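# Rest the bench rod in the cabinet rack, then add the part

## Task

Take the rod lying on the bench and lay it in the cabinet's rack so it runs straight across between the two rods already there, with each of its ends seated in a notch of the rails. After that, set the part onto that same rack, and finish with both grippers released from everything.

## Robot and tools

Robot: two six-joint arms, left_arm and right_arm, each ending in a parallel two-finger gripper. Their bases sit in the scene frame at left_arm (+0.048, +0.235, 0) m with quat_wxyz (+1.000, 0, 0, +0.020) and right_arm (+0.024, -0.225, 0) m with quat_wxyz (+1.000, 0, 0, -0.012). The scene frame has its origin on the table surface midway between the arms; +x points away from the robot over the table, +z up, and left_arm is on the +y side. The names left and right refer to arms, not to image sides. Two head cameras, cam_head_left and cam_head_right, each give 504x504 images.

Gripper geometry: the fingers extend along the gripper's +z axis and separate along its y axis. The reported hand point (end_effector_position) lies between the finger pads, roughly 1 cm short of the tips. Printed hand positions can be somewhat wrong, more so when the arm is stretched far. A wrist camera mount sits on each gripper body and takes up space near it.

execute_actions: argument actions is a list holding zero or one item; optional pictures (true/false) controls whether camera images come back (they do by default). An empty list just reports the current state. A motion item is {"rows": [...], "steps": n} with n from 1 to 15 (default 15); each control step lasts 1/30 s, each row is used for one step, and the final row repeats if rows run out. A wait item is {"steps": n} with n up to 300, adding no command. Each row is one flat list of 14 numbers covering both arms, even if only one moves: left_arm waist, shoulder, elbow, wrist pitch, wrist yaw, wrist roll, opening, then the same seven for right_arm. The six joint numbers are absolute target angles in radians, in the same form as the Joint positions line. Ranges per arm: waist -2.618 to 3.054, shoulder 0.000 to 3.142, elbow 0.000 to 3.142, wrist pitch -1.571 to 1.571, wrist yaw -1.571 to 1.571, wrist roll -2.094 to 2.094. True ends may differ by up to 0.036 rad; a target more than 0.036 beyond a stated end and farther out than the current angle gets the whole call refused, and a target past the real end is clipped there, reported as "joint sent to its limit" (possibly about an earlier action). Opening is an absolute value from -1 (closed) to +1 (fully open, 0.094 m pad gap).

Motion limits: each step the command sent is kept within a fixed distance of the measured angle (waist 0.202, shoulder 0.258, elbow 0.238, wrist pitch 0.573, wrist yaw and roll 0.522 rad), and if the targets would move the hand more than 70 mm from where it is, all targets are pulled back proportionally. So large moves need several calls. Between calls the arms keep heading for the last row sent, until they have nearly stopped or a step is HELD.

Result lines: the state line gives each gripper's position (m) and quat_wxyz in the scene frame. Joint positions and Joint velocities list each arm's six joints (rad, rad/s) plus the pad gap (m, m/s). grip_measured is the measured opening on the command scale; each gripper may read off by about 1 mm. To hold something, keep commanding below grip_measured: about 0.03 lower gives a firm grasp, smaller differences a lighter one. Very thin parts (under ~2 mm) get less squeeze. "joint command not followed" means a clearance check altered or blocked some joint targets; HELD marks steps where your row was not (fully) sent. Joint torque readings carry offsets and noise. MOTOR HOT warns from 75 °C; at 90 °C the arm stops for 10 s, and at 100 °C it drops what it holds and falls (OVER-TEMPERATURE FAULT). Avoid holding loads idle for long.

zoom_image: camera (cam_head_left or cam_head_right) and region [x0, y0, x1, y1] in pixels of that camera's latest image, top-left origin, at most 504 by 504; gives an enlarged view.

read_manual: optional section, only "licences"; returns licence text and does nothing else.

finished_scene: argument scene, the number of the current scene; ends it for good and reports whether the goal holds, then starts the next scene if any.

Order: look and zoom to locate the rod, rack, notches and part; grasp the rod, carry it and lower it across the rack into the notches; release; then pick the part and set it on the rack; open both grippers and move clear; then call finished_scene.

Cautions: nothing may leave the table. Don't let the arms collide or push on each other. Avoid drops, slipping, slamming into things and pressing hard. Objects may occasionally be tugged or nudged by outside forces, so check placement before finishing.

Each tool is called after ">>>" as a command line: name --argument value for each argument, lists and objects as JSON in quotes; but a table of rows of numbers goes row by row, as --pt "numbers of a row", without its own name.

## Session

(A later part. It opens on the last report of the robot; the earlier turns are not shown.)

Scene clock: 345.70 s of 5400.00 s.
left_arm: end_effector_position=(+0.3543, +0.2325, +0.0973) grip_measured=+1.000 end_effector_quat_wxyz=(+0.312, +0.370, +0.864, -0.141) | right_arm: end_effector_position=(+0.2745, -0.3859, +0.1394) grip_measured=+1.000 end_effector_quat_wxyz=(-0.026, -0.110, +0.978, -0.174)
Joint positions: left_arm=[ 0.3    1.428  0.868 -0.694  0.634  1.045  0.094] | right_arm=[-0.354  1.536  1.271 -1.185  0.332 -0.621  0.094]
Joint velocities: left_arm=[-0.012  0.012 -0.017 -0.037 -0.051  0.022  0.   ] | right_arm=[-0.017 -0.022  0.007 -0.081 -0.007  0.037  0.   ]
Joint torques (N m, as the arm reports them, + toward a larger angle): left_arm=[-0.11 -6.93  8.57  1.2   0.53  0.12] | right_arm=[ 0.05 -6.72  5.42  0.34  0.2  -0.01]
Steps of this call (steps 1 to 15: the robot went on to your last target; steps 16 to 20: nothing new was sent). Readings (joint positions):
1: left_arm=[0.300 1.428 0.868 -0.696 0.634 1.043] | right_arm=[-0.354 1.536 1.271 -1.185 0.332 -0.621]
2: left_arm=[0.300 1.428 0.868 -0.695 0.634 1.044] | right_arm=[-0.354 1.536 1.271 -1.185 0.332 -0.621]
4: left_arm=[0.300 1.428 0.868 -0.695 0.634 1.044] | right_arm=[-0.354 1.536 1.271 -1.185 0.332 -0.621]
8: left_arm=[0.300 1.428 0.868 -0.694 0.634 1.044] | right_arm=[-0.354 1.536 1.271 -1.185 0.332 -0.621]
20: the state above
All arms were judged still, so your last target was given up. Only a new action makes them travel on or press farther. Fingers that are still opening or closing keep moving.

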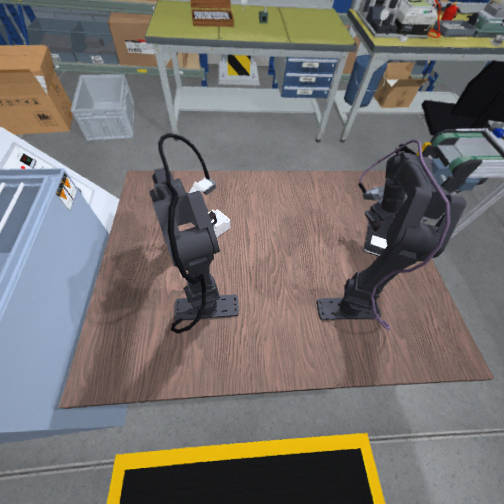

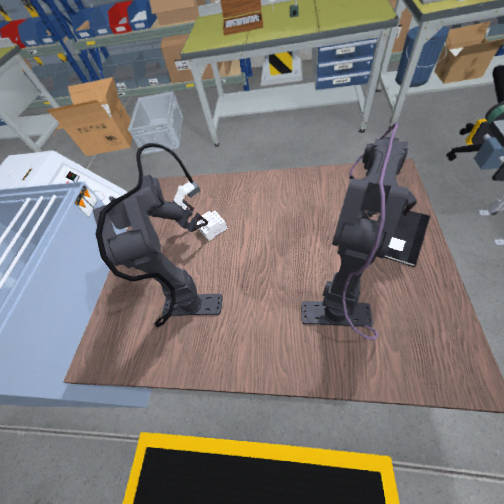

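>>> execute_actions --actions '[{"rows":[[0.23,1.4,0.875,-0.63,0.635,0.95,1,-0.354,1.536,1.271,-1.185,0.332,-0.621,1]]}]' --pictures false

>>> execute_actions --actions '[{"rows":[[0.23,1.44,0.85,-0.58,0.635,0.95,1,-0.354,1.536,1.271,-1.185,0.332,-0.621,1],[0.23,1.45,0.83,-0.54,0.635,0.95,1,-0.354,1.536,1.271,-1.185,0.332,-0.621,1],[0.23,1.46,0.81,-0.5,0.635,0.95,1,-0.354,1.536,1.271,-1.185,0.332,-0.621,1],[0.23,1.47,0.79,-0.47,0.635,0.95,1,-0.354,1.536,1.271,-1.185,0.332,-0.621,1],[0.23,1.48,0.77,-0.45,0.635,0.95,1,-0.354,1.536,1.271,-1.185,0.332,-0.621,1]]}]'

>>> zoom_image --camera "cam_head_right" --region '[150, 170, 270, 290]'

Scene clock: 358.90 s of 5400.00 s.
left_arm: end_effector_position=(+0.3638, +0.2162, +0.1006) grip_measured=+1.000 end_effector_quat_wxyz=(+0.319, +0.369, +0.861, -0.146) | right_arm: end_effector_position=(+0.2745, -0.3859, +0.1394) grip_measured=+1.000 end_effector_quat_wxyz=(-0.026, -0.110, +0.978, -0.174)
Joint positions: left_arm=[ 0.235  1.428  0.868 -0.641  0.628  0.964  0.094] | right_arm=[-0.354  1.536  1.271 -1.185  0.332 -0.621  0.094]
Joint velocities: left_arm=[ 0.012 -0.002 -0.007 -0.066  0.022  0.022  0.   ] | right_arm=[ 0.002 -0.007  0.012 -0.022 -0.037  0.081  0.   ]
Joint torques (N m, as the arm reports them, + toward a larger angle): left_arm=[-0.4  -7.    8.76  1.28  0.34 -0.12] | right_arm=[ 0.04 -6.71  5.43  0.35  0.2  -0.01]
Steps of this call (steps 1 to 90: nothing new was sent; then 9.70 s passed at rest; steps 91 to 105: all 15 steps of this action). Readings (joint positions):
91: left_arm=[0.292 1.428 0.868 -0.688 0.630 1.032] | right_arm=[-0.354 1.536 1.271 -1.185 0.332 -0.621]
92: left_arm=[0.276 1.428 0.868 -0.677 0.628 1.017] | right_arm=[-0.354 1.536 1.271 -1.185 0.332 -0.621]
94: left_arm=[0.245 1.428 0.868 -0.662 0.628 0.997] | right_arm=[-0.354 1.536 1.271 -1.185 0.332 -0.621]
98: left_arm=[0.235 1.428 0.868 -0.648 0.628 0.975] | right_arm=[-0.354 1.536 1.271 -1.185 0.332 -0.621]
105: the state above

Scene clock: 359.40 s of 5400.00 s.
left_arm: end_effector_position=(+0.3692, +0.2159, +0.0773) grip_measured=+1.000 end_effector_quat_wxyz=(+0.332, +0.370, +0.856, -0.143) | right_arm: end_effector_position=(+0.2745, -0.3859, +0.1394) grip_measured=+1.000 end_effector_quat_wxyz=(-0.026, -0.110, +0.978, -0.174)
Joint positions: left_arm=[ 0.234  1.47   0.789 -0.49   0.64   0.956  0.094] | right_arm=[-0.354  1.536  1.271 -1.185  0.332 -0.621  0.094]
Joint velocities: left_arm=[-0.017  0.012  0.002 -0.037  0.007  0.007  0.   ] | right_arm=[-0.007  0.002 -0.017  0.007  0.051 -0.081  0.   ]
Joint torques (N m, as the arm reports them, + toward a larger angle): left_arm=[-0.36 -4.25  6.    1.7   0.26 -0.07] | right_arm=[ 0.02 -6.72  5.41  0.34  0.2  -0.01]
Steps of this call (steps 1 to 15: all 15 steps of this action). Readings (joint positions):
1: left_arm=[0.235 1.428 0.868 -0.635 0.628 0.963] | right_arm=[-0.354 1.536 1.271 -1.185 0.332 -0.621]
2: left_arm=[0.235 1.429 0.865 -0.620 0.628 0.962] | right_arm=[-0.354 1.536 1.271 -1.185 0.332 -0.621]
4: left_arm=[0.235 1.434 0.846 -0.569 0.628 0.962] | right_arm=[-0.354 1.536 1.271 -1.185 0.332 -0.621]
8: left_arm=[0.235 1.468 0.793 -0.501 0.635 0.958] | right_arm=[-0.354 1.536 1.271 -1.185 0.332 -0.621]
15: the state above

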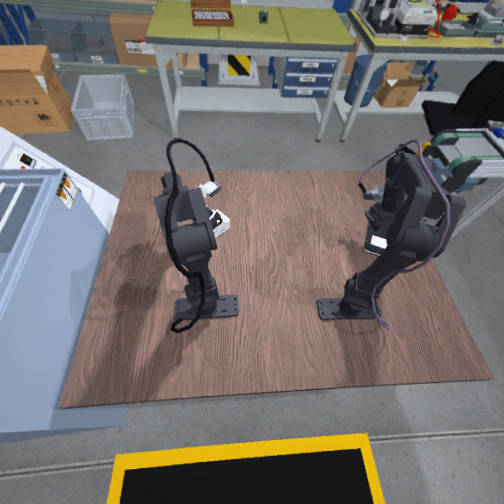

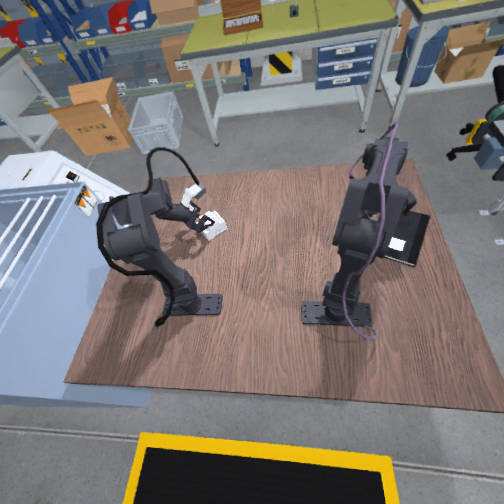

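Region (150, 170, 270, 290) of cam_head_right's 504x504 image, scaled by 4.200, with more detail than that image has.

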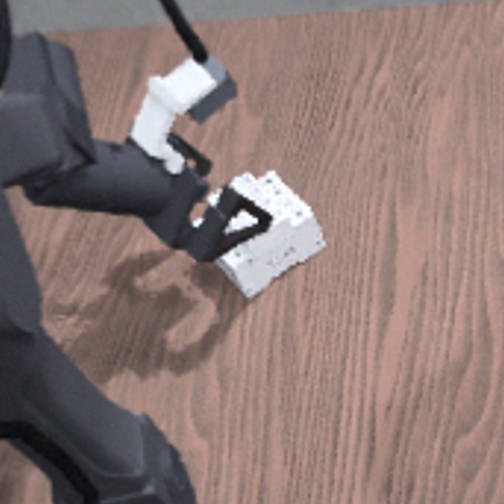

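>>> execute_actions --actions '[{"rows":[[0.23,1.36,0.783,-0.5,0.635,0.95,1,-0.354,1.536,1.271,-1.185,0.332,-0.621,1],[0.23,1.345,0.783,-0.5,0.635,0.95,1,-0.354,1.536,1.271,-1.185,0.332,-0.621,1],[0.23,1.345,0.783,-0.5,0.635,0.95,1,-0.354,1.536,1.271,-1.185,0.332,-0.621,1],[0.23,1.345,0.783,-0.54,0.635,0.95,1,-0.354,1.536,1.271,-1.185,0.332,-0.621,1],[0.18,1.345,0.783,-0.575,0.61,0.9,1,-0.354,1.536,1.271,-1.185,0.332,-0.621,1]]}]' --pictures false

>>> execute_actions --actions '[{"rows":[[0.18,1.385,0.755,-0.54,0.61,0.9,1,-0.354,1.536,1.271,-1.185,0.332,-0.621,1],[0.18,1.395,0.74,-0.51,0.61,0.9,1,-0.354,1.536,1.271,-1.185,0.332,-0.621,1],[0.18,1.405,0.725,-0.48,0.61,0.9,1,-0.354,1.536,1.271,-1.185,0.332,-0.621,1],[0.18,1.415,0.71,-0.455,0.61,0.9,1,-0.354,1.536,1.271,-1.185,0.332,-0.621,1],[0.18,1.43,0.69,-0.425,0.61,0.9,1,-0.354,1.536,1.271,-1.185,0.332,-0.621,1]]}]'

>>> zoom_image --camera "cam_head_right" --region '[150, 170, 270, 290]'

Scene clock: 374.17 s of 5400.00 s.
left_arm: end_effector_position=(+0.3580, +0.2022, +0.0995) grip_measured=+1.000 end_effector_quat_wxyz=(+0.336, +0.376, +0.853, -0.134) | right_arm: end_effector_position=(+0.2745, -0.3859, +0.1394) grip_measured=+1.000 end_effector_quat_wxyz=(-0.026, -0.110, +0.978, -0.174)
Joint positions: left_arm=[ 0.186  1.356  0.786 -0.556  0.612  0.915  0.094] | right_arm=[-0.354  1.536  1.271 -1.185  0.332 -0.621  0.094]
Joint velocities: left_arm=[ 0.007 -0.007  0.002 -0.139  0.007 -0.081  0.   ] | right_arm=[ 0.017 -0.007  0.012 -0.051 -0.037  0.007  0.   ]
Joint torques (N m, as the arm reports them, + toward a larger angle): left_arm=[-0.69 -5.24  7.83  1.17  0.31 -0.13] | right_arm=[ 0.03 -6.72  5.43  0.36  0.2   0.  ]
Steps of this call (steps 1 to 15: the robot went on to your last target; steps 16 to 90: nothing new was sent; then 11.27 s passed at rest; steps 91 to 105: all 15 steps of this action). Readings (joint positions):
91: left_arm=[0.234 1.461 0.788 -0.492 0.638 0.956] | right_arm=[-0.354 1.536 1.271 -1.185 0.332 -0.621]
92: left_arm=[0.234 1.441 0.786 -0.496 0.635 0.956] | right_arm=[-0.354 1.536 1.271 -1.185 0.332 -0.621]
94: left_arm=[0.234 1.392 0.786 -0.499 0.633 0.956] | right_arm=[-0.354 1.536 1.271 -1.185 0.332 -0.621]
98: left_arm=[0.193 1.356 0.786 -0.527 0.623 0.930] | right_arm=[-0.354 1.536 1.271 -1.185 0.332 -0.621]
105: the state above

Scene clock: 374.67 s of 5400.00 s.
left_arm: end_effector_position=(+0.3536, +0.2024, +0.0632) grip_measured=+1.000 end_effector_quat_wxyz=(+0.319, +0.370, +0.861, -0.142) | right_arm: end_effector_position=(+0.2745, -0.3859, +0.1394) grip_measured=+1.000 end_effector_quat_wxyz=(-0.026, -0.110, +0.978, -0.174)
Joint positions: left_arm=[ 0.186  1.427  0.703 -0.441  0.605  0.911  0.094] | right_arm=[-0.354  1.536  1.271 -1.185  0.332 -0.621  0.094]
Joint velocities: left_arm=[-0.007 -0.002 -0.022  0.051 -0.051  0.051  0.   ] | right_arm=[ 0.002  0.002  0.002  0.051 -0.095 -0.007  0.   ]
Joint torques (N m, as the arm reports them, + toward a larger angle): left_arm=[-0.59 -4.41  6.52  1.33  0.31 -0.13] | right_arm=[ 0.05 -6.67  5.43  0.35  0.19  0.  ]
Steps of this call (steps 1 to 15: all 15 steps of this action). Readings (joint positions):
1: left_arm=[0.186 1.358 0.786 -0.556 0.612 0.914] | right_arm=[-0.354 1.536 1.271 -1.185 0.332 -0.621]
2: left_arm=[0.186 1.362 0.782 -0.548 0.612 0.914] | right_arm=[-0.354 1.536 1.271 -1.185 0.332 -0.621]
4: left_arm=[0.186 1.376 0.763 -0.516 0.612 0.912] | right_arm=[-0.354 1.536 1.271 -1.185 0.332 -0.621]
8: left_arm=[0.186 1.421 0.709 -0.466 0.608 0.911] | right_arm=[-0.354 1.536 1.271 -1.185 0.332 -0.621]
15: the state above

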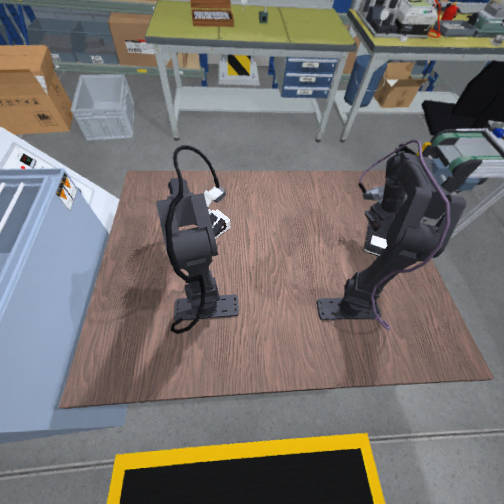

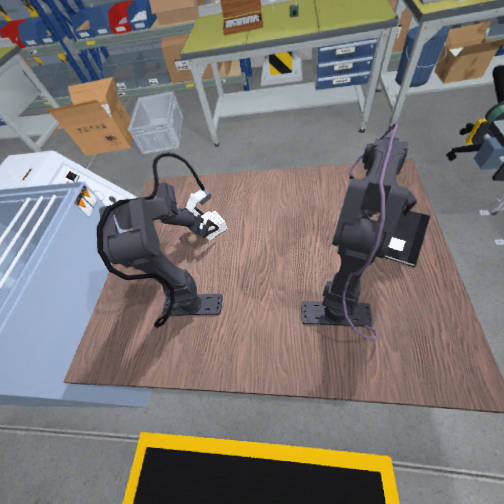

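Region (150, 170, 270, 290) of cam_head_right's 504x504 image, scaled by 4.200, with more detail than that image has.

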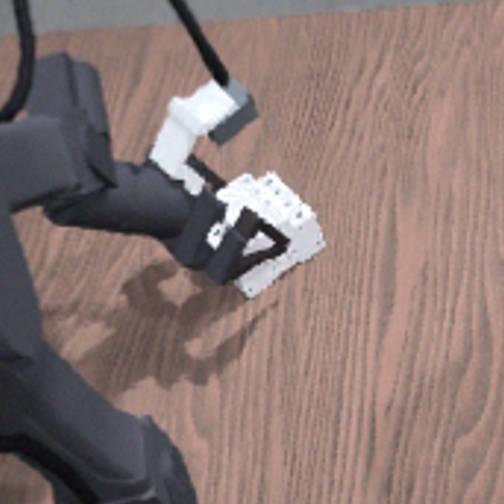

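>>> execute_actions --actions '[{"rows":[[0.18,1.44,0.68,-0.4,0.61,0.9,1,-0.354,1.536,1.271,-1.185,0.332,-0.621,1],[0.18,1.45,0.665,-0.37,0.61,0.9,1,-0.354,1.536,1.271,-1.185,0.332,-0.621,1],[0.18,1.46,0.65,-0.34,0.61,0.9,1,-0.354,1.536,1.271,-1.185,0.332,-0.621,1],[0.18,1.47,0.635,-0.31,0.61,0.9,1,-0.354,1.536,1.271,-1.185,0.332,-0.621,1],[0.18,1.485,0.622,-0.29,0.61,0.9,1,-0.354,1.536,1.271,-1.185,0.332,-0.621,1]]}]' --pictures false

>>> execute_actions --actions '[{"rows":[[0.18,1.485,0.622,-0.29,0.61,0.9,0.8,-0.354,1.536,1.271,-1.185,0.332,-0.621,1],[0.18,1.485,0.622,-0.29,0.61,0.9,0.7,-0.354,1.536,1.271,-1.185,0.332,-0.621,1],[0.18,1.485,0.622,-0.29,0.61,0.9,0.62,-0.354,1.536,1.271,-1.185,0.332,-0.621,1],[0.18,1.485,0.622,-0.29,0.61,0.9,0.55,-0.354,1.536,1.271,-1.185,0.332,-0.621,1],[0.18,1.485,0.622,-0.29,0.61,0.9,0.45,-0.354,1.536,1.271,-1.185,0.332,-0.621,1]]}]'

>>> zoom_image --camera "cam_head_right" --region '[150, 170, 270, 290]'

Scene clock: 383.67 s of 5400.00 s.
left_arm: end_effector_position=(+0.3540, +0.2026, +0.0397) grip_measured=+1.000 end_effector_quat_wxyz=(+0.323, +0.371, +0.859, -0.139) | right_arm: end_effector_position=(+0.2745, -0.3859, +0.1394) grip_measured=+1.000 end_effector_quat_wxyz=(-0.026, -0.110, +0.978, -0.174)
Joint positions: left_arm=[ 0.186  1.48   0.635 -0.308  0.604  0.91   0.094] | right_arm=[-0.354  1.536  1.271 -1.185  0.332 -0.621  0.094]
Joint velocities: left_arm=[ 0.002  0.002  0.002  0.037 -0.007  0.022  0.   ] | right_arm=[-0.002  0.012 -0.007 -0.081 -0.066  0.095  0.   ]
Joint torques (N m, as the arm reports them, + toward a larger angle): left_arm=[-0.61 -4.53  6.2   1.37  0.33 -0.14] | right_arm=[ 0.03 -6.68  5.43  0.34  0.2  -0.01]
Steps of this call (steps 1 to 15: the robot went on to your last target; steps 16 to 90: nothing new was sent; then 5.50 s passed at rest; steps 91 to 105: all 15 steps of this action). Readings (joint positions):
91: left_arm=[0.186 1.427 0.703 -0.432 0.605 0.911] | right_arm=[-0.354 1.536 1.271 -1.185 0.332 -0.621]
92: left_arm=[0.186 1.427 0.700 -0.422 0.605 0.911] | right_arm=[-0.354 1.536 1.271 -1.185 0.332 -0.621]
94: left_arm=[0.186 1.435 0.685 -0.385 0.605 0.911] | right_arm=[-0.354 1.536 1.271 -1.185 0.332 -0.621]
98: left_arm=[0.186 1.473 0.643 -0.334 0.605 0.911] | right_arm=[-0.354 1.536 1.271 -1.185 0.332 -0.621]
105: the state above

Scene clock: 384.17 s of 5400.00 s.
left_arm: end_effector_position=(+0.3564, +0.2041, +0.0401) grip_measured=+0.524 end_effector_quat_wxyz=(+0.326, +0.372, +0.859, -0.133) | right_arm: end_effector_position=(+0.2745, -0.3859, +0.1394) grip_measured=+1.000 end_effector_quat_wxyz=(-0.026, -0.110, +0.978, -0.174)
Joint positions: left_arm=[ 0.186  1.48   0.635 -0.296  0.597  0.909  0.072] | right_arm=[-0.354  1.536  1.271 -1.185  0.332 -0.621  0.094]
Joint velocities: left_arm=[-0.007  0.002 -0.002  0.037 -0.037 -0.066 -0.   ] | right_arm=[ 0.002 -0.037 -0.012  0.022 -0.051 -0.081  0.   ]
Joint torques (N m, as the arm reports them, + toward a larger angle): left_arm=[-0.62 -4.59  6.24  1.37  0.37 -0.12] | right_arm=[ 0.04 -6.7   5.4   0.34  0.19  0.  ]
Steps of this call (steps 1 to 15: all 15 steps of this action). Readings (joint positions):
1: left_arm=[0.186 1.480 0.635 -0.306 0.604 0.910] | right_arm=[-0.354 1.536 1.271 -1.185 0.332 -0.621]
2: left_arm=[0.186 1.480 0.635 -0.303 0.602 0.910] | right_arm=[-0.354 1.536 1.271 -1.185 0.332 -0.621]
4: left_arm=[0.186 1.480 0.635 -0.297 0.598 0.910] | right_arm=[-0.354 1.536 1.271 -1.185 0.332 -0.621]
8: left_arm=[0.186 1.480 0.635 -0.296 0.597 0.909] | right_arm=[-0.354 1.536 1.271 -1.185 0.332 -0.621]
15: the state above

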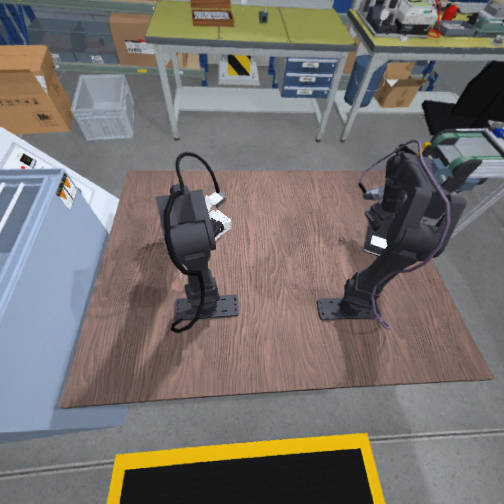

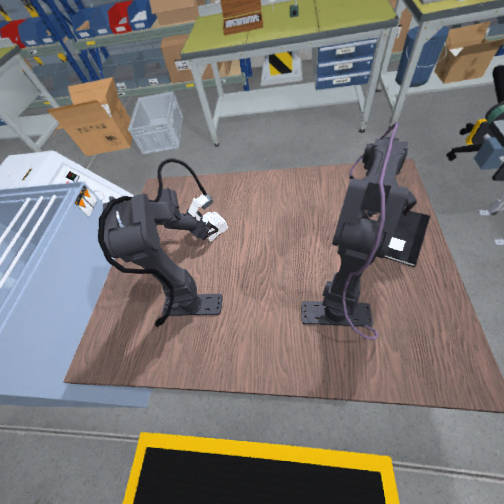

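Region (150, 170, 270, 290) of cam_head_right's 504x504 image, scaled by 4.200, with more detail than that image has.

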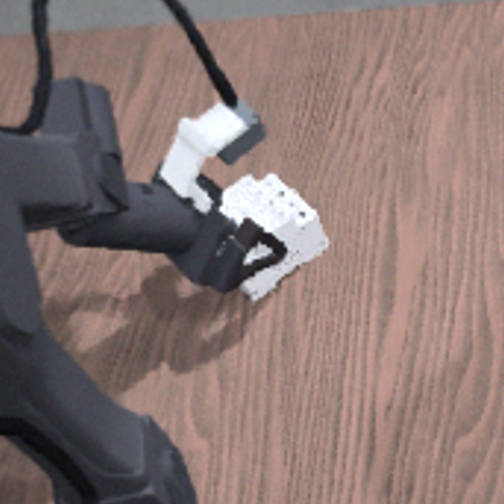

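>>> execute_actions --actions '[{"rows":[[0.18,1.4,0.7,-0.4,0.61,0.9,0.47,-0.354,1.536,1.271,-1.185,0.332,-0.621,1],[0.18,1.35,0.75,-0.45,0.61,0.9,0.47,-0.354,1.536,1.271,-1.185,0.332,-0.621,1],[0.18,1.3,0.8,-0.5,0.61,0.9,0.47,-0.354,1.536,1.271,-1.185,0.332,-0.621,1],[0.18,1.3,0.9,-0.6,0.6,0.9,0.47,-0.354,1.536,1.271,-1.185,0.332,-0.621,1],[0.18,1.25,1.0,-0.7,0.55,0.8,0.47,-0.354,1.536,1.271,-1.185,0.332,-0.621,1],[0.3,1.2,1.8,-1.3,0,0,0.47,-0.354,1.536,1.271,-1.185,0.332,-0.621,1]]}]' --pictures false

>>> execute_actions --actions '[{"steps":25}]' --pictures false

>>> execute_actions --actions '[{"rows":[[1.4,1.3,2.1,-1.2,0,-0.01,0.47,-0.354,1.536,1.271,-1.185,0.332,-0.621,1]]}]' --pictures false

>>> execute_actions --actions '[{"rows":[[1.4,1.9,2.43,-0.98,0,-0.01,0.47,-0.354,1.536,1.271,-1.185,0.332,-0.621,1]]}]' --pictures false

>>> execute_actions --actions '[{"steps":20}]' --pictures false

>>> execute_actions --actions '[{"rows":[[1.4,1.95,2.43,-0.98,0,-0.01,0.47,-0.354,1.536,1.271,-1.185,0.332,-0.621,1],[1.4,1.97,2.43,-0.98,0,-0.01,0.47,-0.354,1.536,1.271,-1.185,0.332,-0.621,1],[1.4,1.99,2.43,-0.98,0,-0.01,0.47,-0.354,1.536,1.271,-1.185,0.332,-0.621,1],[1.4,2.01,2.43,-0.98,0,-0.01,0.47,-0.354,1.536,1.271,-1.185,0.332,-0.621,1],[1.4,2.03,2.43,-0.98,0,-0.01,0.47,-0.354,1.536,1.271,-1.185,0.332,-0.621,1],[1.4,2.05,2.43,-0.98,0,-0.01,0.47,-0.354,1.536,1.271,-1.185,0.332,-0.621,1],[1.4,2.07,2.43,-0.98,0,-0.01,0.47,-0.354,1.536,1.271,-1.185,0.332,-0.621,1],[1.4,2.09,2.43,-0.98,0,-0.01,0.47,-0.354,1.536,1.271,-1.185,0.332,-0.621,1],[1.4,2.11,2.43,-0.98,0,-0.01,0.47,-0.354,1.536,1.271,-1.185,0.332,-0.621,1],[1.4,2.13,2.43,-0.98,0,-0.01,0.47,-0.354,1.536,1.271,-1.185,0.332,-0.621,1],[1.4,2.145,2.43,-0.98,0,-0.01,0.47,-0.354,1.536,1.271,-1.185,0.332,-0.621,1],[1.4,2.16,2.43,-0.98,0,-0.01,0.47,-0.354,1.536,1.271,-1.185,0.332,-0.621,1],[1.4,2.17,2.43,-0.98,0,-0.01,0.47,-0.354,1.536,1.271,-1.185,0.332,-0.621,1],[1.4,2.18,2.43,-0.98,0,-0.01,0.47,-0.354,1.536,1.271,-1.185,0.332,-0.621,1],[1.4,2.19,2.43,-0.98,0,-0.01,0.47,-0.354,1.536,1.271,-1.185,0.332,-0.621,1]]}]' --pictures false

>>> execute_actions --actions '[{"steps":15}]'

Scene clock: 418.73 s of 5400.00 s.
left_arm: end_effector_position=(+0.3122, +0.3132, +0.1952) grip_measured=+0.524 end_effector_quat_wxyz=(+0.192, -0.047, +0.980, +0.015) | right_arm: end_effector_position=(+0.2745, -0.3859, +0.1394) grip_measured=+1.000 end_effector_quat_wxyz=(-0.026, -0.110, +0.978, -0.174)
Joint positions: left_arm=[ 0.296  1.255  1.239 -1.176  0.079  0.225  0.072] | right_arm=[-0.354  1.536  1.271 -1.185  0.332 -0.621  0.094]
Joint velocities: left_arm=[-0.017 -0.037  1.722 -1.165 -0.579 -1.355 -0.001] | right_arm=[-0.012  0.012  0.007 -0.037 -0.051 -0.007  0.   ]
Joint torques (N m, as the arm reports them, + toward a larger angle): left_arm=[ 0.29 -7.05 12.82  2.01  0.14 -0.08] | right_arm=[-0.01 -6.7   5.4   0.34  0.19  0.  ]
Steps of this call (steps 1 to 15: the robot went on to your last target; steps 16 to 90: nothing new was sent; then 31.07 s passed at rest; steps 91 to 105: all 15 steps of this action). Readings (joint positions):
91: left_arm=[0.186 1.476 0.638 -0.308 0.595 0.909] | right_arm=[-0.354 1.536 1.271 -1.185 0.332 -0.621]
92: left_arm=[0.186 1.461 0.649 -0.342 0.586 0.909] | right_arm=[-0.354 1.536 1.271 -1.185 0.332 -0.621]
94: left_arm=[0.186 1.416 0.691 -0.441 0.569 0.909] | right_arm=[-0.354 1.536 1.271 -1.185 0.332 -0.621]
98: left_arm=[0.225 1.317 0.857 -0.706 0.389 0.713] | right_arm=[-0.354 1.536 1.271 -1.185 0.332 -0.621]
105: the state above

Scene clock: 419.57 s of 5400.00 s.
left_arm: end_effector_position=(+0.3070, +0.3243, +0.3659) grip_measured=+0.524 end_effector_quat_wxyz=(+0.366, -0.148, +0.917, +0.059) | right_arm: end_effector_position=(+0.2745, -0.3859, +0.1394) grip_measured=+1.000 end_effector_quat_wxyz=(-0.026, -0.110, +0.978, -0.174)
Joint positions: left_arm=[ 0.296  1.211  1.768 -1.368  0.011  0.012  0.072] | right_arm=[-0.354  1.536  1.271 -1.185  0.332 -0.621  0.094]
Joint velocities: left_arm=[-0.007  0.002 -0.007 -0.037  0.051 -0.081 -0.001] | right_arm=[-0.007 -0.007  0.002 -0.037 -0.022 -0.007  0.   ]
Joint torques (N m, as the arm reports them, + toward a larger angle): left_arm=[ 0.27 -2.7   9.67  2.68 -0.09 -0.19] | right_arm=[ 0.05 -6.7   5.39  0.36  0.19  0.01]
Steps of this call (steps 1 to 25: the robot went on to your last target). Readings (joint positions):
1: left_arm=[0.296 1.254 1.298 -1.209 0.064 0.187] | right_arm=[-0.354 1.536 1.271 -1.185 0.332 -0.621]
2: left_arm=[0.296 1.253 1.357 -1.234 0.052 0.156] | right_arm=[-0.354 1.536 1.271 -1.185 0.332 -0.621]
4: left_arm=[0.296 1.253 1.472 -1.267 0.037 0.111] | right_arm=[-0.354 1.536 1.271 -1.185 0.332 -0.621]
8: left_arm=[0.296 1.252 1.684 -1.303 0.022 0.058] | right_arm=[-0.354 1.536 1.271 -1.185 0.332 -0.621]
25: the state above

Scene clock: 420.07 s of 5400.00 s.
left_arm: end_effector_position=(+0.1409, +0.5312, +0.4516) grip_measured=+0.525 end_effector_quat_wxyz=(+0.395, -0.515, +0.705, +0.285) | right_arm: end_effector_position=(+0.2745, -0.3859, +0.1394) grip_measured=+1.000 end_effector_quat_wxyz=(-0.026, -0.110, +0.978, -0.174)
Joint positions: left_arm=[ 1.229  1.324  2.048 -1.277  0.012  0.002  0.072] | right_arm=[-0.354  1.536  1.271 -1.185  0.332 -0.621  0.094]
Joint velocities: left_arm=[ 2.093  0.002  0.002  0.007 -0.037 -0.037 -0.   ] | right_arm=[-0.012 -0.002  0.002  0.007 -0.066 -0.037  0.   ]
Joint torques (N m, as the arm reports them, + toward a larger angle): left_arm=[-0.1  -4.34 10.89  3.06 -0.14 -0.14] | right_arm=[ 0.01 -6.74  5.38  0.35  0.21  0.  ]
Steps of this call (steps 1 to 15: all 15 steps of this action). Readings (joint positions):
1: left_arm=[0.321 1.224 1.791 -1.381 0.028 0.012] | right_arm=[-0.354 1.536 1.271 -1.185 0.332 -0.621]
2: left_arm=[0.366 1.246 1.832 -1.395 0.040 0.011] | right_arm=[-0.354 1.536 1.271 -1.185 0.332 -0.621]
4: left_arm=[0.469 1.288 1.913 -1.378 0.036 0.010] | right_arm=[-0.354 1.536 1.271 -1.185 0.332 -0.621]
8: left_arm=[0.708 1.323 2.014 -1.316 0.031 0.006] | right_arm=[-0.354 1.536 1.271 -1.185 0.332 -0.621]
15: the state above

Scene clock: 420.57 s of 5400.00 s.
left_arm: end_effector_position=(+0.1178, +0.7546, +0.3466) grip_measured=+0.525 end_effector_quat_wxyz=(+0.315, -0.596, +0.683, +0.282) | right_arm: end_effector_position=(+0.2745, -0.3859, +0.1394) grip_measured=+1.000 end_effector_quat_wxyz=(-0.026, -0.110, +0.978, -0.174)
Joint positions: left_arm=[ 1.39   1.998  2.382 -1.082 -0.014  0.001  0.072] | right_arm=[-0.354  1.536  1.271 -1.185  0.332 -0.621  0.094]
Joint velocities: left_arm=[-0.007  0.564 -0.002 -0.198  0.037  0.007 -0.   ] | right_arm=[-0.012 -0.002 -0.007 -0.037 -0.007  0.007  0.   ]
Joint torques (N m, as the arm reports them, + toward a larger angle): left_arm=[  0.65 -19.49  12.03   3.5    0.08  -0.14] | right_arm=[ 0.04 -6.72  5.38  0.35  0.2   0.  ]
Steps of this call (steps 1 to 15: all 15 steps of this action). Readings (joint positions):
1: left_arm=[1.287 1.345 2.072 -1.287 -0.003 0.002] | right_arm=[-0.354 1.536 1.271 -1.185 0.332 -0.621]
2: left_arm=[1.326 1.380 2.117 -1.292 -0.018 0.002] | right_arm=[-0.354 1.536 1.271 -1.185 0.332 -0.621]
4: left_arm=[1.366 1.476 2.217 -1.259 -0.025 0.002] | right_arm=[-0.354 1.536 1.271 -1.185 0.332 -0.621]
8: left_arm=[1.385 1.697 2.355 -1.150 -0.025 0.002] | right_arm=[-0.354 1.536 1.271 -1.185 0.332 -0.621]
15: the state above

Scene clock: 421.23 s of 5400.00 s.
left_arm: end_effector_position=(+0.1164, +0.7429, +0.3718) grip_measured=+0.525 end_effector_quat_wxyz=(+0.334, -0.588, +0.674, +0.297) | right_arm: end_effector_position=(+0.2745, -0.3859, +0.1394) grip_measured=+1.000 end_effector_quat_wxyz=(-0.026, -0.110, +0.978, -0.174)
Joint positions: left_arm=[ 1.39   1.945  2.376 -1.076 -0.012  0.001  0.072] | right_arm=[-0.354  1.536  1.271 -1.185  0.332 -0.621  0.094]
Joint velocities: left_arm=[-0.002  0.002 -0.002 -0.037 -0.007  0.037  0.   ] | right_arm=[-0.002 -0.012  0.002  0.066  0.051 -0.051  0.   ]
Joint torques (N m, as the arm reports them, + toward a larger angle): left_arm=[  0.82 -12.4   12.18   3.14   0.12  -0.16] | right_arm=[ 0.04 -6.71  5.41  0.34  0.2  -0.01]
Steps of this call (steps 1 to 20: the robot went on to your last target). Readings (joint positions):
1: left_arm=[1.390 2.013 2.380 -1.088 -0.014 0.001] | right_arm=[-0.354 1.536 1.271 -1.185 0.332 -0.621]
2: left_arm=[1.390 2.018 2.377 -1.094 -0.014 0.001] | right_arm=[-0.354 1.536 1.271 -1.185 0.332 -0.621]
4: left_arm=[1.390 2.017 2.376 -1.105 -0.013 0.001] | right_arm=[-0.354 1.536 1.271 -1.185 0.332 -0.621]
8: left_arm=[1.390 1.989 2.376 -1.103 -0.013 0.001] | right_arm=[-0.354 1.536 1.271 -1.185 0.332 -0.621]
20: the state above

Scene clock: 421.73 s of 5400.00 s.
left_arm: end_effector_position=(+0.1243, +0.7985, +0.2354) grip_measured=+0.525 end_effector_quat_wxyz=(+0.249, -0.619, +0.710, +0.224) | right_arm: end_effector_position=(+0.2745, -0.3859, +0.1394) grip_measured=+1.000 end_effector_quat_wxyz=(-0.026, -0.110, +0.978, -0.174)
Joint positions: left_arm=[ 1.39   2.224  2.39  -1.054 -0.011  0.001  0.072] | right_arm=[-0.354  1.536  1.271 -1.185  0.332 -0.621  0.094]
Joint velocities: left_arm=[ 0.012  0.564 -0.002 -0.051  0.007  0.051 -0.   ] | right_arm=[-0.007 -0.012  0.007 -0.081 -0.037  0.037  0.   ]
Joint torques (N m, as the arm reports them, + toward a larger angle): left_arm=[  0.81 -16.67  12.06   2.65   0.09  -0.18] | right_arm=[ 0.02 -6.69  5.39  0.34  0.2   0.  ]
Steps of this call (steps 1 to 15: all 15 steps of this action). Readings (joint positions):
1: left_arm=[1.390 1.947 2.376 -1.075 -0.012 0.001] | right_arm=[-0.354 1.536 1.271 -1.185 0.332 -0.621]
2: left_arm=[1.390 1.950 2.376 -1.073 -0.012 0.001] | right_arm=[-0.354 1.536 1.271 -1.185 0.332 -0.621]
4: left_arm=[1.390 1.968 2.383 -1.071 -0.012 0.001] | right_arm=[-0.354 1.536 1.271 -1.185 0.332 -0.621]
8: left_arm=[1.390 2.045 2.390 -1.056 -0.011 0.001] | right_arm=[-0.354 1.536 1.271 -1.185 0.332 -0.621]
15: the state above

Scene clock: 422.23 s of 5400.00 s.
left_arm: end_effector_position=(+0.1250, +0.8020, +0.2311) grip_measured=+0.524 end_effector_quat_wxyz=(+0.250, -0.619, +0.710, +0.223) | right_arm: end_effector_position=(+0.2745, -0.3859, +0.1394) grip_measured=+1.000 end_effector_quat_wxyz=(-0.026, -0.110, +0.978, -0.174)
Joint positions: left_arm=[ 1.39   2.235  2.39  -1.042 -0.01  -0.001  0.072] | right_arm=[-0.354  1.536  1.271 -1.185  0.332 -0.621  0.094]
Joint velocities: left_arm=[ 0.012 -0.002 -0.002  0.022 -0.066  0.007 -0.001] | right_arm=[-0.012  0.002 -0.007  0.007  0.007  0.051  0.   ]
Joint torques (N m, as the arm reports them, + toward a larger angle): left_arm=[  0.65 -15.12  11.88   2.44   0.08  -0.1 ] | right_arm=[ 0.06 -6.7   5.39  0.33  0.2   0.01]
Steps of this call (steps 1 to 15: the robot went on to your last target). Readings (joint positions):
1: left_arm=[1.390 2.234 2.390 -1.043 -0.010 -0.001] | right_arm=[-0.354 1.536 1.271 -1.185 0.332 -0.621]
2: left_arm=[1.390 2.235 2.390 -1.034 -0.010 -0.001] | right_arm=[-0.354 1.536 1.271 -1.185 0.332 -0.621]
4: left_arm=[1.390 2.235 2.390 -1.037 -0.010 -0.001] | right_arm=[-0.354 1.536 1.271 -1.185 0.332 -0.621]
8: left_arm=[1.390 2.235 2.390 -1.040 -0.010 -0.001] | right_arm=[-0.354 1.536 1.271 -1.185 0.332 -0.621]
15: the state above

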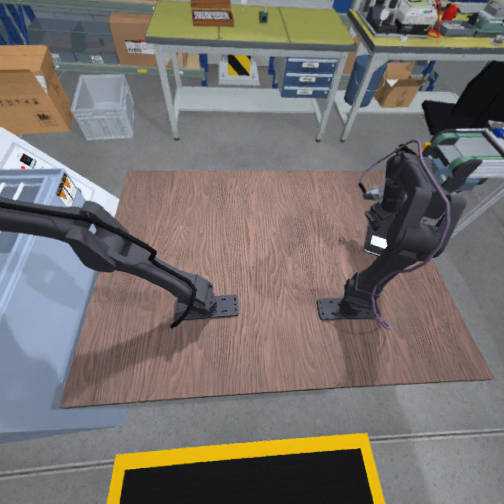

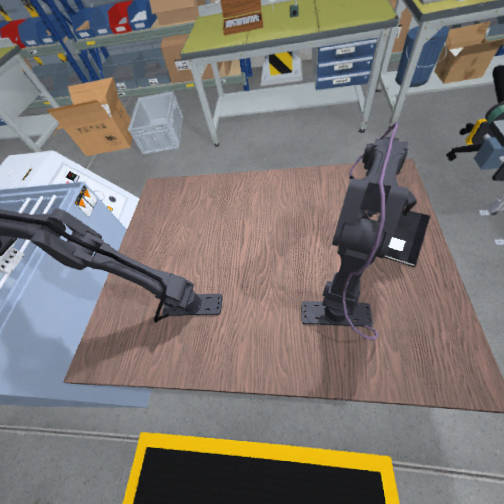

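Sagged onto the rack early. Lift, advance, reset gently.

>>> execute_actions --actions '[{"rows":[[1.4,2.16,2.43,-0.96,0,-0.01,0.47,-0.354,1.536,1.271,-1.185,0.332,-0.621,1],[1.4,2.16,2.43,-0.96,0,-0.01,0.47,-0.354,1.536,1.271,-1.185,0.332,-0.621,1],[1.4,2.16,2.43,-0.96,0,-0.01,0.47,-0.354,1.536,1.271,-1.185,0.332,-0.621,1],[1.4,2.16,2.43,-0.96,0,-0.01,0.47,-0.354,1.536,1.271,-1.185,0.332,-0.621,1],[1.4,2.16,2.43,-0.96,0,-0.01,0.47,-0.354,1.536,1.271,-1.185,0.332,-0.621,1],[1.4,2.16,2.43,-0.9,0,-0.01,0.47,-0.354,1.536,1.271,-1.185,0.332,-0.621,1]]}]' --pictures false

>>> execute_actions --actions '[{"rows":[[1.4,2.21,2.43,-0.9,0,-0.01,0.47,-0.354,1.536,1.271,-1.185,0.332,-0.621,1]]}]' --pictures false

Scene clock: 432.23 s of 5400.00 s.
left_arm: end_effector_position=(+0.1262, +0.8102, +0.2449) grip_measured=+0.524 end_effector_quat_wxyz=(+0.272, -0.613, +0.702, +0.242) | right_arm: end_effector_position=(+0.2745, -0.3859, +0.1394) grip_measured=+1.000 end_effector_quat_wxyz=(-0.026, -0.110, +0.978, -0.174)
Joint positions: left_arm=[ 1.39   2.225  2.39  -0.992 -0.01  -0.001  0.072] | right_arm=[-0.354  1.536  1.271 -1.185  0.332 -0.621  0.094]
Joint velocities: left_arm=[-0.002 -0.046 -0.002  0.139 -0.022 -0.007 -0.   ] | right_arm=[ 0.002 -0.032 -0.007  0.066 -0.022  0.007  0.   ]
Joint torques (N m, as the arm reports them, + toward a larger angle): left_arm=[  0.7  -16.48  11.85   2.8    0.07  -0.13] | right_arm=[ 0.   -6.71  5.41  0.35  0.2   0.01]
Steps of this call (steps 1 to 15: the robot went on to your last target; steps 16 to 90: nothing new was sent; then 6.50 s passed at rest; steps 91 to 105: all 15 steps of this action). Readings (joint positions):
91: left_arm=[1.390 2.235 2.390 -1.042 -0.010 -0.001] | right_arm=[-0.354 1.536 1.271 -1.185 0.332 -0.621]
92: left_arm=[1.390 2.235 2.390 -1.042 -0.010 -0.001] | right_arm=[-0.354 1.536 1.271 -1.185 0.332 -0.621]
94: left_arm=[1.390 2.235 2.390 -1.042 -0.010 -0.001] | right_arm=[-0.354 1.536 1.271 -1.185 0.332 -0.621]
98: left_arm=[1.390 2.235 2.390 -1.023 -0.010 -0.001] | right_arm=[-0.354 1.536 1.271 -1.185 0.332 -0.621]
105: the state above

Scene clock: 432.73 s of 5400.00 s.
left_arm: end_effector_position=(+0.1267, +0.8135, +0.2364) grip_measured=+0.524 end_effector_quat_wxyz=(+0.268, -0.614, +0.703, +0.239) | right_arm: end_effector_position=(+0.2745, -0.3859, +0.1394) grip_measured=+1.000 end_effector_quat_wxyz=(-0.026, -0.110, +0.978, -0.174)
Joint positions: left_arm=[ 1.39   2.242  2.39  -0.985 -0.01  -0.001  0.072] | right_arm=[-0.354  1.536  1.271 -1.185  0.332 -0.621  0.094]
Joint velocities: left_arm=[ 0.002  0.002  0.012 -0.037 -0.051 -0.037 -0.001] | right_arm=[-0.012 -0.007 -0.002 -0.066 -0.037 -0.007  0.   ]
Joint torques (N m, as the arm reports them, + toward a larger angle): left_arm=[  0.65 -14.23  11.95   2.77   0.07  -0.09] | right_arm=[ 0.05 -6.7   5.4   0.34  0.19 -0.01]
Steps of this call (steps 1 to 15: all 15 steps of this action). Readings (joint positions):
1: left_arm=[1.390 2.225 2.390 -0.990 -0.010 -0.001] | right_arm=[-0.354 1.536 1.271 -1.185 0.332 -0.621]
2: left_arm=[1.390 2.225 2.390 -0.988 -0.010 -0.001] | right_arm=[-0.354 1.536 1.271 -1.185 0.332 -0.621]
4: left_arm=[1.390 2.227 2.390 -0.986 -0.010 -0.001] | right_arm=[-0.354 1.536 1.271 -1.185 0.332 -0.621]
8: left_arm=[1.390 2.236 2.390 -0.985 -0.010 -0.001] | right_arm=[-0.354 1.536 1.271 -1.185 0.332 -0.621]
15: the state above

>>> execute_actions --actions '[{"rows":[[1.4,2.23,2.42,-0.95,0,-0.01,0.47,-0.354,1.536,1.271,-1.185,0.332,-0.621,1]]}]' --pictures false

>>> execute_actions --actions '[{"rows":[[1.4,2.23,2.42,-0.96,0,-0.01,1,-0.354,1.536,1.271,-1.185,0.332,-0.621,1]],"steps":10}]' --pictures false

>>> execute_actions --actions '[{"rows":[[1.4,1.8,2.3,-1,0,-0.01,1,-0.354,1.536,1.271,-1.185,0.332,-0.621,1]]}]' --pictures false

>>> execute_actions --actions '[{"rows":[[0.8,1.2,1.8,-1.1,0,-0.01,1,-0.354,1.536,1.271,-1.185,0.332,-0.621,1]]}]'

>>> zoom_image --camera "cam_head_right" --region '[0, 180, 110, 290]'

Scene clock: 441.73 s of 5400.00 s.
left_arm: end_effector_position=(+0.1266, +0.8123, +0.2312) grip_measured=+0.524 end_effector_quat_wxyz=(+0.262, -0.615, +0.706, +0.233) | right_arm: end_effector_position=(+0.2745, -0.3859, +0.1394) grip_measured=+1.000 end_effector_quat_wxyz=(-0.026, -0.110, +0.978, -0.174)
Joint positions: left_arm=[ 1.39   2.248  2.39  -0.995 -0.009 -0.001  0.072] | right_arm=[-0.354  1.536  1.271 -1.185  0.332 -0.621  0.094]
Joint velocities: left_arm=[-0.007  0.007 -0.022 -0.095 -0.051 -0.037  0.   ] | right_arm=[ 0.002 -0.017  0.002 -0.007  0.051 -0.037  0.   ]
Joint torques (N m, as the arm reports them, + toward a larger angle): left_arm=[  0.68 -13.35  10.97   2.34   0.09  -0.15] | right_arm=[ 0.01 -6.66  5.41  0.34  0.2   0.  ]
Steps of this call (steps 1 to 15: the robot went on to your last target; steps 16 to 90: nothing new was sent; then 5.50 s passed at rest; steps 91 to 105: all 15 steps of this action). Readings (joint positions):
91: left_arm=[1.390 2.243 2.390 -0.987 -0.010 -0.001] | right_arm=[-0.354 1.536 1.271 -1.185 0.332 -0.621]
92: left_arm=[1.390 2.244 2.390 -0.989 -0.010 -0.001] | right_arm=[-0.354 1.536 1.271 -1.185 0.332 -0.621]
94: left_arm=[1.390 2.248 2.390 -0.995 -0.010 -0.001] | right_arm=[-0.354 1.536 1.271 -1.185 0.332 -0.621]
98: left_arm=[1.390 2.248 2.390 -0.995 -0.009 -0.001] | right_arm=[-0.354 1.536 1.271 -1.185 0.332 -0.621]
105: the state above

Scene clock: 442.07 s of 5400.00 s.
left_arm: end_effector_position=(+0.1271, +0.8160, +0.2346) grip_measured=+1.000 end_effector_quat_wxyz=(+0.270, -0.613, +0.703, +0.240) | right_arm: end_effector_position=(+0.2745, -0.3859, +0.1394) grip_measured=+1.000 end_effector_quat_wxyz=(-0.026, -0.110, +0.978, -0.174)
Joint positions: left_arm=[ 1.39   2.248  2.39  -0.975 -0.009 -0.001  0.094] | right_arm=[-0.354  1.536  1.271 -1.185  0.332 -0.621  0.094]
Joint velocities: left_arm=[-0.002  0.007  0.012 -0.037  0.037 -0.037  0.   ] | right_arm=[-0.007 -0.007 -0.007  0.022 -0.066 -0.066  0.   ]
Joint torques (N m, as the arm reports them, + toward a larger angle): left_arm=[  0.64 -13.3   11.12   2.02   0.08  -0.12] | right_arm=[ 0.06 -6.7   5.42  0.34  0.2   0.  ]
Steps of this call (steps 1 to 10: all 10 steps of this action). Readings (joint positions):
1: left_arm=[1.390 2.248 2.390 -0.994 -0.009 -0.001] | right_arm=[-0.354 1.536 1.271 -1.185 0.332 -0.621]
2: left_arm=[1.390 2.248 2.390 -0.991 -0.009 -0.001] | right_arm=[-0.354 1.536 1.271 -1.185 0.332 -0.621]
4: left_arm=[1.390 2.248 2.390 -0.982 -0.009 -0.001] | right_arm=[-0.354 1.536 1.271 -1.185 0.332 -0.621]
8: left_arm=[1.390 2.248 2.390 -0.977 -0.009 -0.001] | right_arm=[-0.354 1.536 1.271 -1.185 0.332 -0.621]
10: the state above

Scene clock: 442.57 s of 5400.00 s.
left_arm: end_effector_position=(+0.1125, +0.7127, +0.4375) grip_measured=+1.000 end_effector_quat_wxyz=(+0.392, -0.561, +0.642, +0.346) | right_arm: end_effector_position=(+0.2745, -0.3859, +0.1394) grip_measured=+1.000 end_effector_quat_wxyz=(-0.026, -0.110, +0.978, -0.174)
Joint positions: left_arm=[ 1.39   1.793  2.314 -0.991 -0.009 -0.001  0.094] | right_arm=[-0.354  1.536  1.271 -1.185  0.332 -0.621  0.094]
Joint velocities: left_arm=[-0.002 -0.647  0.022  0.125 -0.037 -0.051  0.   ] | right_arm=[-0.002  0.002  0.002  0.022 -0.066  0.037  0.   ]
Joint torques (N m, as the arm reports them, + toward a larger angle): left_arm=[ 0.68 -4.07  5.93  1.9   0.1  -0.1 ] | right_arm=[-0.04 -6.71  5.46  0.35  0.19  0.01]
Steps of this call (steps 1 to 15: all 15 steps of this action). Readings (joint positions):
1: left_arm=[1.390 2.234 2.376 -0.971 -0.009 -0.001] | right_arm=[-0.354 1.536 1.271 -1.185 0.332 -0.621]
2: left_arm=[1.390 2.211 2.349 -0.978 -0.009 -0.001] | right_arm=[-0.354 1.536 1.271 -1.185 0.332 -0.621]
4: left_arm=[1.390 2.158 2.321 -0.996 -0.009 -0.001] | right_arm=[-0.354 1.536 1.271 -1.185 0.332 -0.621]
8: left_arm=[1.390 2.033 2.314 -1.002 -0.009 -0.001] | right_arm=[-0.354 1.536 1.271 -1.185 0.332 -0.621]
15: the state above

Scene clock: 443.07 s of 5400.00 s.
left_arm: end_effector_position=(+0.2522, +0.4631, +0.4505) grip_measured=+1.000 end_effector_quat_wxyz=(+0.488, -0.344, +0.773, +0.214) | right_arm: end_effector_position=(+0.2745, -0.3859, +0.1394) grip_measured=+1.000 end_effector_quat_wxyz=(-0.026, -0.110, +0.978, -0.174)
Joint positions: left_arm=[ 0.803  1.189  1.828 -1.086  0.01  -0.002  0.094] | right_arm=[-0.354  1.536  1.271 -1.185  0.332 -0.621  0.094]
Joint velocities: left_arm=[ 0.017 -0.164 -0.002 -0.095  0.066 -0.007  0.   ] | right_arm=[ 0.012  0.007  0.002 -0.007  0.007  0.051  0.   ]
Joint torques (N m, as the arm reports them, + toward a larger angle): left_arm=[-0.26 -0.19  4.07  2.07 -0.09 -0.12] | right_arm=[ 0.02 -6.73  5.4   0.34  0.19  0.  ]
Steps of this call (steps 1 to 15: all 15 steps of this action). Readings (joint positions):
1: left_arm=[1.377 1.754 2.287 -0.979 -0.016 -0.002] | right_arm=[-0.354 1.536 1.271 -1.185 0.332 -0.621]
2: left_arm=[1.351 1.706 2.235 -0.983 -0.021 -0.002] | right_arm=[-0.354 1.536 1.271 -1.185 0.332 -0.621]
4: left_arm=[1.262 1.604 2.129 -1.003 -0.020 -0.002] | right_arm=[-0.354 1.536 1.271 -1.185 0.332 -0.621]
8: left_arm=[1.048 1.391 1.916 -1.037 -0.013 -0.002] | right_arm=[-0.354 1.536 1.271 -1.185 0.332 -0.621]
15: the state above

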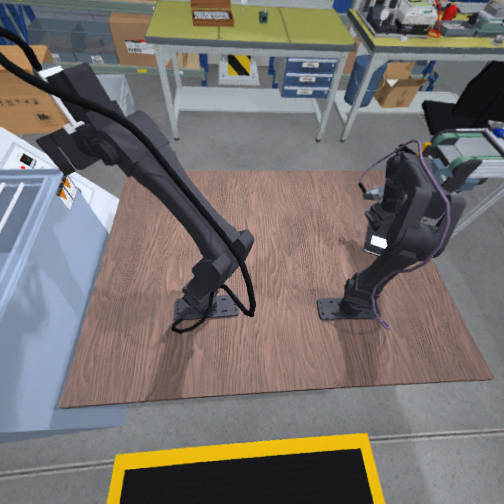

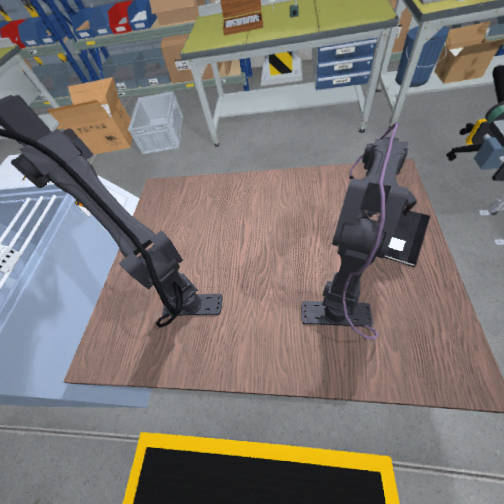

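Region (0, 180, 110, 290) of cam_head_right's 504x504 image, scaled by 4.582, with more detail than that image has.

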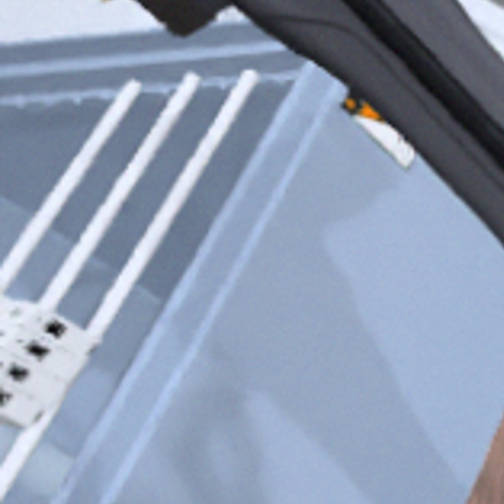

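>>> execute_actions --actions '[{"rows":[[1.395,1.8,2.41,-0.98,0,-0.01,1,-0.354,1.536,1.271,-1.185,0.332,-0.621,1]]}]' --pictures false

>>> execute_actions --actions '[{"rows":[[1.395,2.05,2.41,-0.98,0,-0.01,1,-0.354,1.536,1.271,-1.185,0.332,-0.621,1]]}]' --pictures false

>>> execute_actions --actions '[{"rows":[[1.395,2.16,2.41,-0.98,0,-0.01,1,-0.354,1.536,1.271,-1.185,0.332,-0.621,1]]}]' --pictures false

>>> execute_actions --actions '[{"rows":[[1.395,2.225,2.41,-0.98,0,-0.01,1,-0.354,1.536,1.271,-1.185,0.332,-0.621,1]]}]' --pictures false

Scene clock: 451.60 s of 5400.00 s.
left_arm: end_effector_position=(+0.1078, +0.7273, +0.4320) grip_measured=+1.000 end_effector_quat_wxyz=(+0.391, -0.566, +0.639, +0.345) | right_arm: end_effector_position=(+0.2745, -0.3859, +0.1394) grip_measured=+1.000 end_effector_quat_wxyz=(-0.026, -0.110, +0.978, -0.174)
Joint positions: left_arm=[ 1.407  1.842  2.355 -0.986 -0.001 -0.002  0.094] | right_arm=[-0.354  1.536  1.271 -1.185  0.332 -0.621  0.094]
Joint velocities: left_arm=[ 0.188  0.325  0.012 -0.139 -0.139 -0.007  0.   ] | right_arm=[ 0.002  0.002 -0.007 -0.037 -0.022  0.007  0.   ]
Joint torques (N m, as the arm reports them, + toward a larger angle): left_arm=[ -1.94 -12.64  12.27   2.47   0.11  -0.1 ] | right_arm=[ 0.04 -6.69  5.41  0.35  0.2  -0.01]
Steps of this call (steps 1 to 15: the robot went on to your last target; steps 16 to 90: nothing new was sent; then 5.03 s passed at rest; steps 91 to 105: all 15 steps of this action). Readings (joint positions):
91: left_arm=[0.827 1.212 1.848 -1.107 0.020 -0.002] | right_arm=[-0.354 1.536 1.271 -1.185 0.332 -0.621]
92: left_arm=[0.875 1.253 1.906 -1.105 0.022 -0.002] | right_arm=[-0.354 1.536 1.271 -1.185 0.332 -0.621]
94: left_arm=[0.974 1.358 2.025 -1.067 0.020 -0.002] | right_arm=[-0.354 1.536 1.271 -1.185 0.332 -0.621]
98: left_arm=[1.164 1.593 2.246 -1.013 0.018 -0.002] | right_arm=[-0.354 1.536 1.271 -1.185 0.332 -0.621]
105: the state above

Scene clock: 452.10 s of 5400.00 s.
left_arm: end_effector_position=(+0.1168, +0.7890, +0.3217) grip_measured=+1.000 end_effector_quat_wxyz=(+0.321, -0.598, +0.677, +0.284) | right_arm: end_effector_position=(+0.2745, -0.3859, +0.1394) grip_measured=+1.000 end_effector_quat_wxyz=(-0.026, -0.110, +0.978, -0.174)
Joint positions: left_arm=[ 1.404  2.088  2.394 -0.991 -0.002 -0.002  0.094] | right_arm=[-0.354  1.536  1.271 -1.185  0.332 -0.621  0.094]
Joint velocities: left_arm=[ 0.012 -0.159 -0.002  0.022 -0.066 -0.095  0.   ] | right_arm=[-0.002 -0.007  0.002 -0.007  0.007  0.037  0.   ]
Joint torques (N m, as the arm reports them, + toward a larger angle): left_arm=[ -0.79 -12.9    9.4    2.14   0.03  -0.09] | right_arm=[ 0.   -6.69  5.4   0.36  0.2   0.  ]
Steps of this call (steps 1 to 15: all 15 steps of this action). Readings (joint positions):
1: left_arm=[1.409 1.867 2.362 -0.991 -0.002 -0.002] | right_arm=[-0.354 1.536 1.271 -1.185 0.332 -0.621]
2: left_arm=[1.409 1.894 2.378 -0.985 -0.002 -0.002] | right_arm=[-0.354 1.536 1.271 -1.185 0.332 -0.621]
4: left_arm=[1.406 1.958 2.394 -0.970 -0.002 -0.002] | right_arm=[-0.354 1.536 1.271 -1.185 0.332 -0.621]
8: left_arm=[1.404 2.072 2.394 -0.976 -0.002 -0.002] | right_arm=[-0.354 1.536 1.271 -1.185 0.332 -0.621]
15: the state above

Scene clock: 452.60 s of 5400.00 s.
left_arm: end_effector_position=(+0.1190, +0.8065, +0.2740) grip_measured=+1.000 end_effector_quat_wxyz=(+0.293, -0.609, +0.690, +0.259) | right_arm: end_effector_position=(+0.2745, -0.3859, +0.1394) grip_measured=+1.000 end_effector_quat_wxyz=(-0.026, -0.110, +0.978, -0.174)
Joint positions: left_arm=[ 1.404  2.178  2.394 -0.983 -0.002 -0.002  0.094] | right_arm=[-0.354  1.536  1.271 -1.185  0.332 -0.621  0.094]
Joint velocities: left_arm=[0.007 0.002 0.007 0.007 0.095 0.022 0.   ] | right_arm=[-0.002 -0.012 -0.012  0.007  0.037 -0.051  0.   ]
Joint torques (N m, as the arm reports them, + toward a larger angle): left_arm=[ -0.76 -12.82   9.67   1.93   0.04  -0.1 ] | right_arm=[ 0.04 -6.69  5.43  0.35  0.2  -0.01]
Steps of this call (steps 1 to 15: all 15 steps of this action). Readings (joint positions):
1: left_arm=[1.404 2.089 2.394 -0.990 -0.002 -0.002] | right_arm=[-0.354 1.536 1.271 -1.185 0.332 -0.621]
2: left_arm=[1.404 2.092 2.394 -0.983 -0.002 -0.002] | right_arm=[-0.354 1.536 1.271 -1.185 0.332 -0.621]
4: left_arm=[1.404 2.110 2.394 -0.979 -0.002 -0.002] | right_arm=[-0.354 1.536 1.271 -1.185 0.332 -0.621]
8: left_arm=[1.404 2.160 2.394 -0.979 -0.002 -0.002] | right_arm=[-0.354 1.536 1.271 -1.185 0.332 -0.621]
15: the state above

Scene clock: 453.10 s of 5400.00 s.
left_arm: end_effector_position=(+0.1200, +0.8146, +0.2434) grip_measured=+1.000 end_effector_quat_wxyz=(+0.275, -0.616, +0.697, +0.243) | right_arm: end_effector_position=(+0.2745, -0.3859, +0.1394) grip_measured=+1.000 end_effector_quat_wxyz=(-0.026, -0.110, +0.978, -0.174)
Joint positions: left_arm=[ 1.404  2.234  2.394 -0.98  -0.002 -0.002  0.094] | right_arm=[-0.354  1.536  1.271 -1.185  0.332 -0.621  0.094]
Joint velocities: left_arm=[ 0.002 -0.002  0.012 -0.051 -0.007  0.022  0.   ] | right_arm=[ 0.002  0.007  0.012 -0.007 -0.051 -0.022  0.   ]
Joint torques (N m, as the arm reports them, + toward a larger angle): left_arm=[ -0.71 -12.51   9.7    1.86   0.    -0.12] | right_arm=[ 0.01 -6.72  5.43  0.35  0.19 -0.01]
Steps of this call (steps 1 to 15: all 15 steps of this action). Readings (joint positions):
1: left_arm=[1.404 2.182 2.394 -0.983 -0.002 -0.002] | right_arm=[-0.354 1.536 1.271 -1.185 0.332 -0.621]
2: left_arm=[1.404 2.186 2.394 -0.981 -0.002 -0.002] | right_arm=[-0.354 1.536 1.271 -1.185 0.332 -0.621]
4: left_arm=[1.404 2.200 2.394 -0.980 -0.002 -0.002] | right_arm=[-0.354 1.536 1.271 -1.185 0.332 -0.621]
8: left_arm=[1.404 2.228 2.394 -0.980 -0.002 -0.002] | right_arm=[-0.354 1.536 1.271 -1.185 0.332 -0.621]
15: the state above


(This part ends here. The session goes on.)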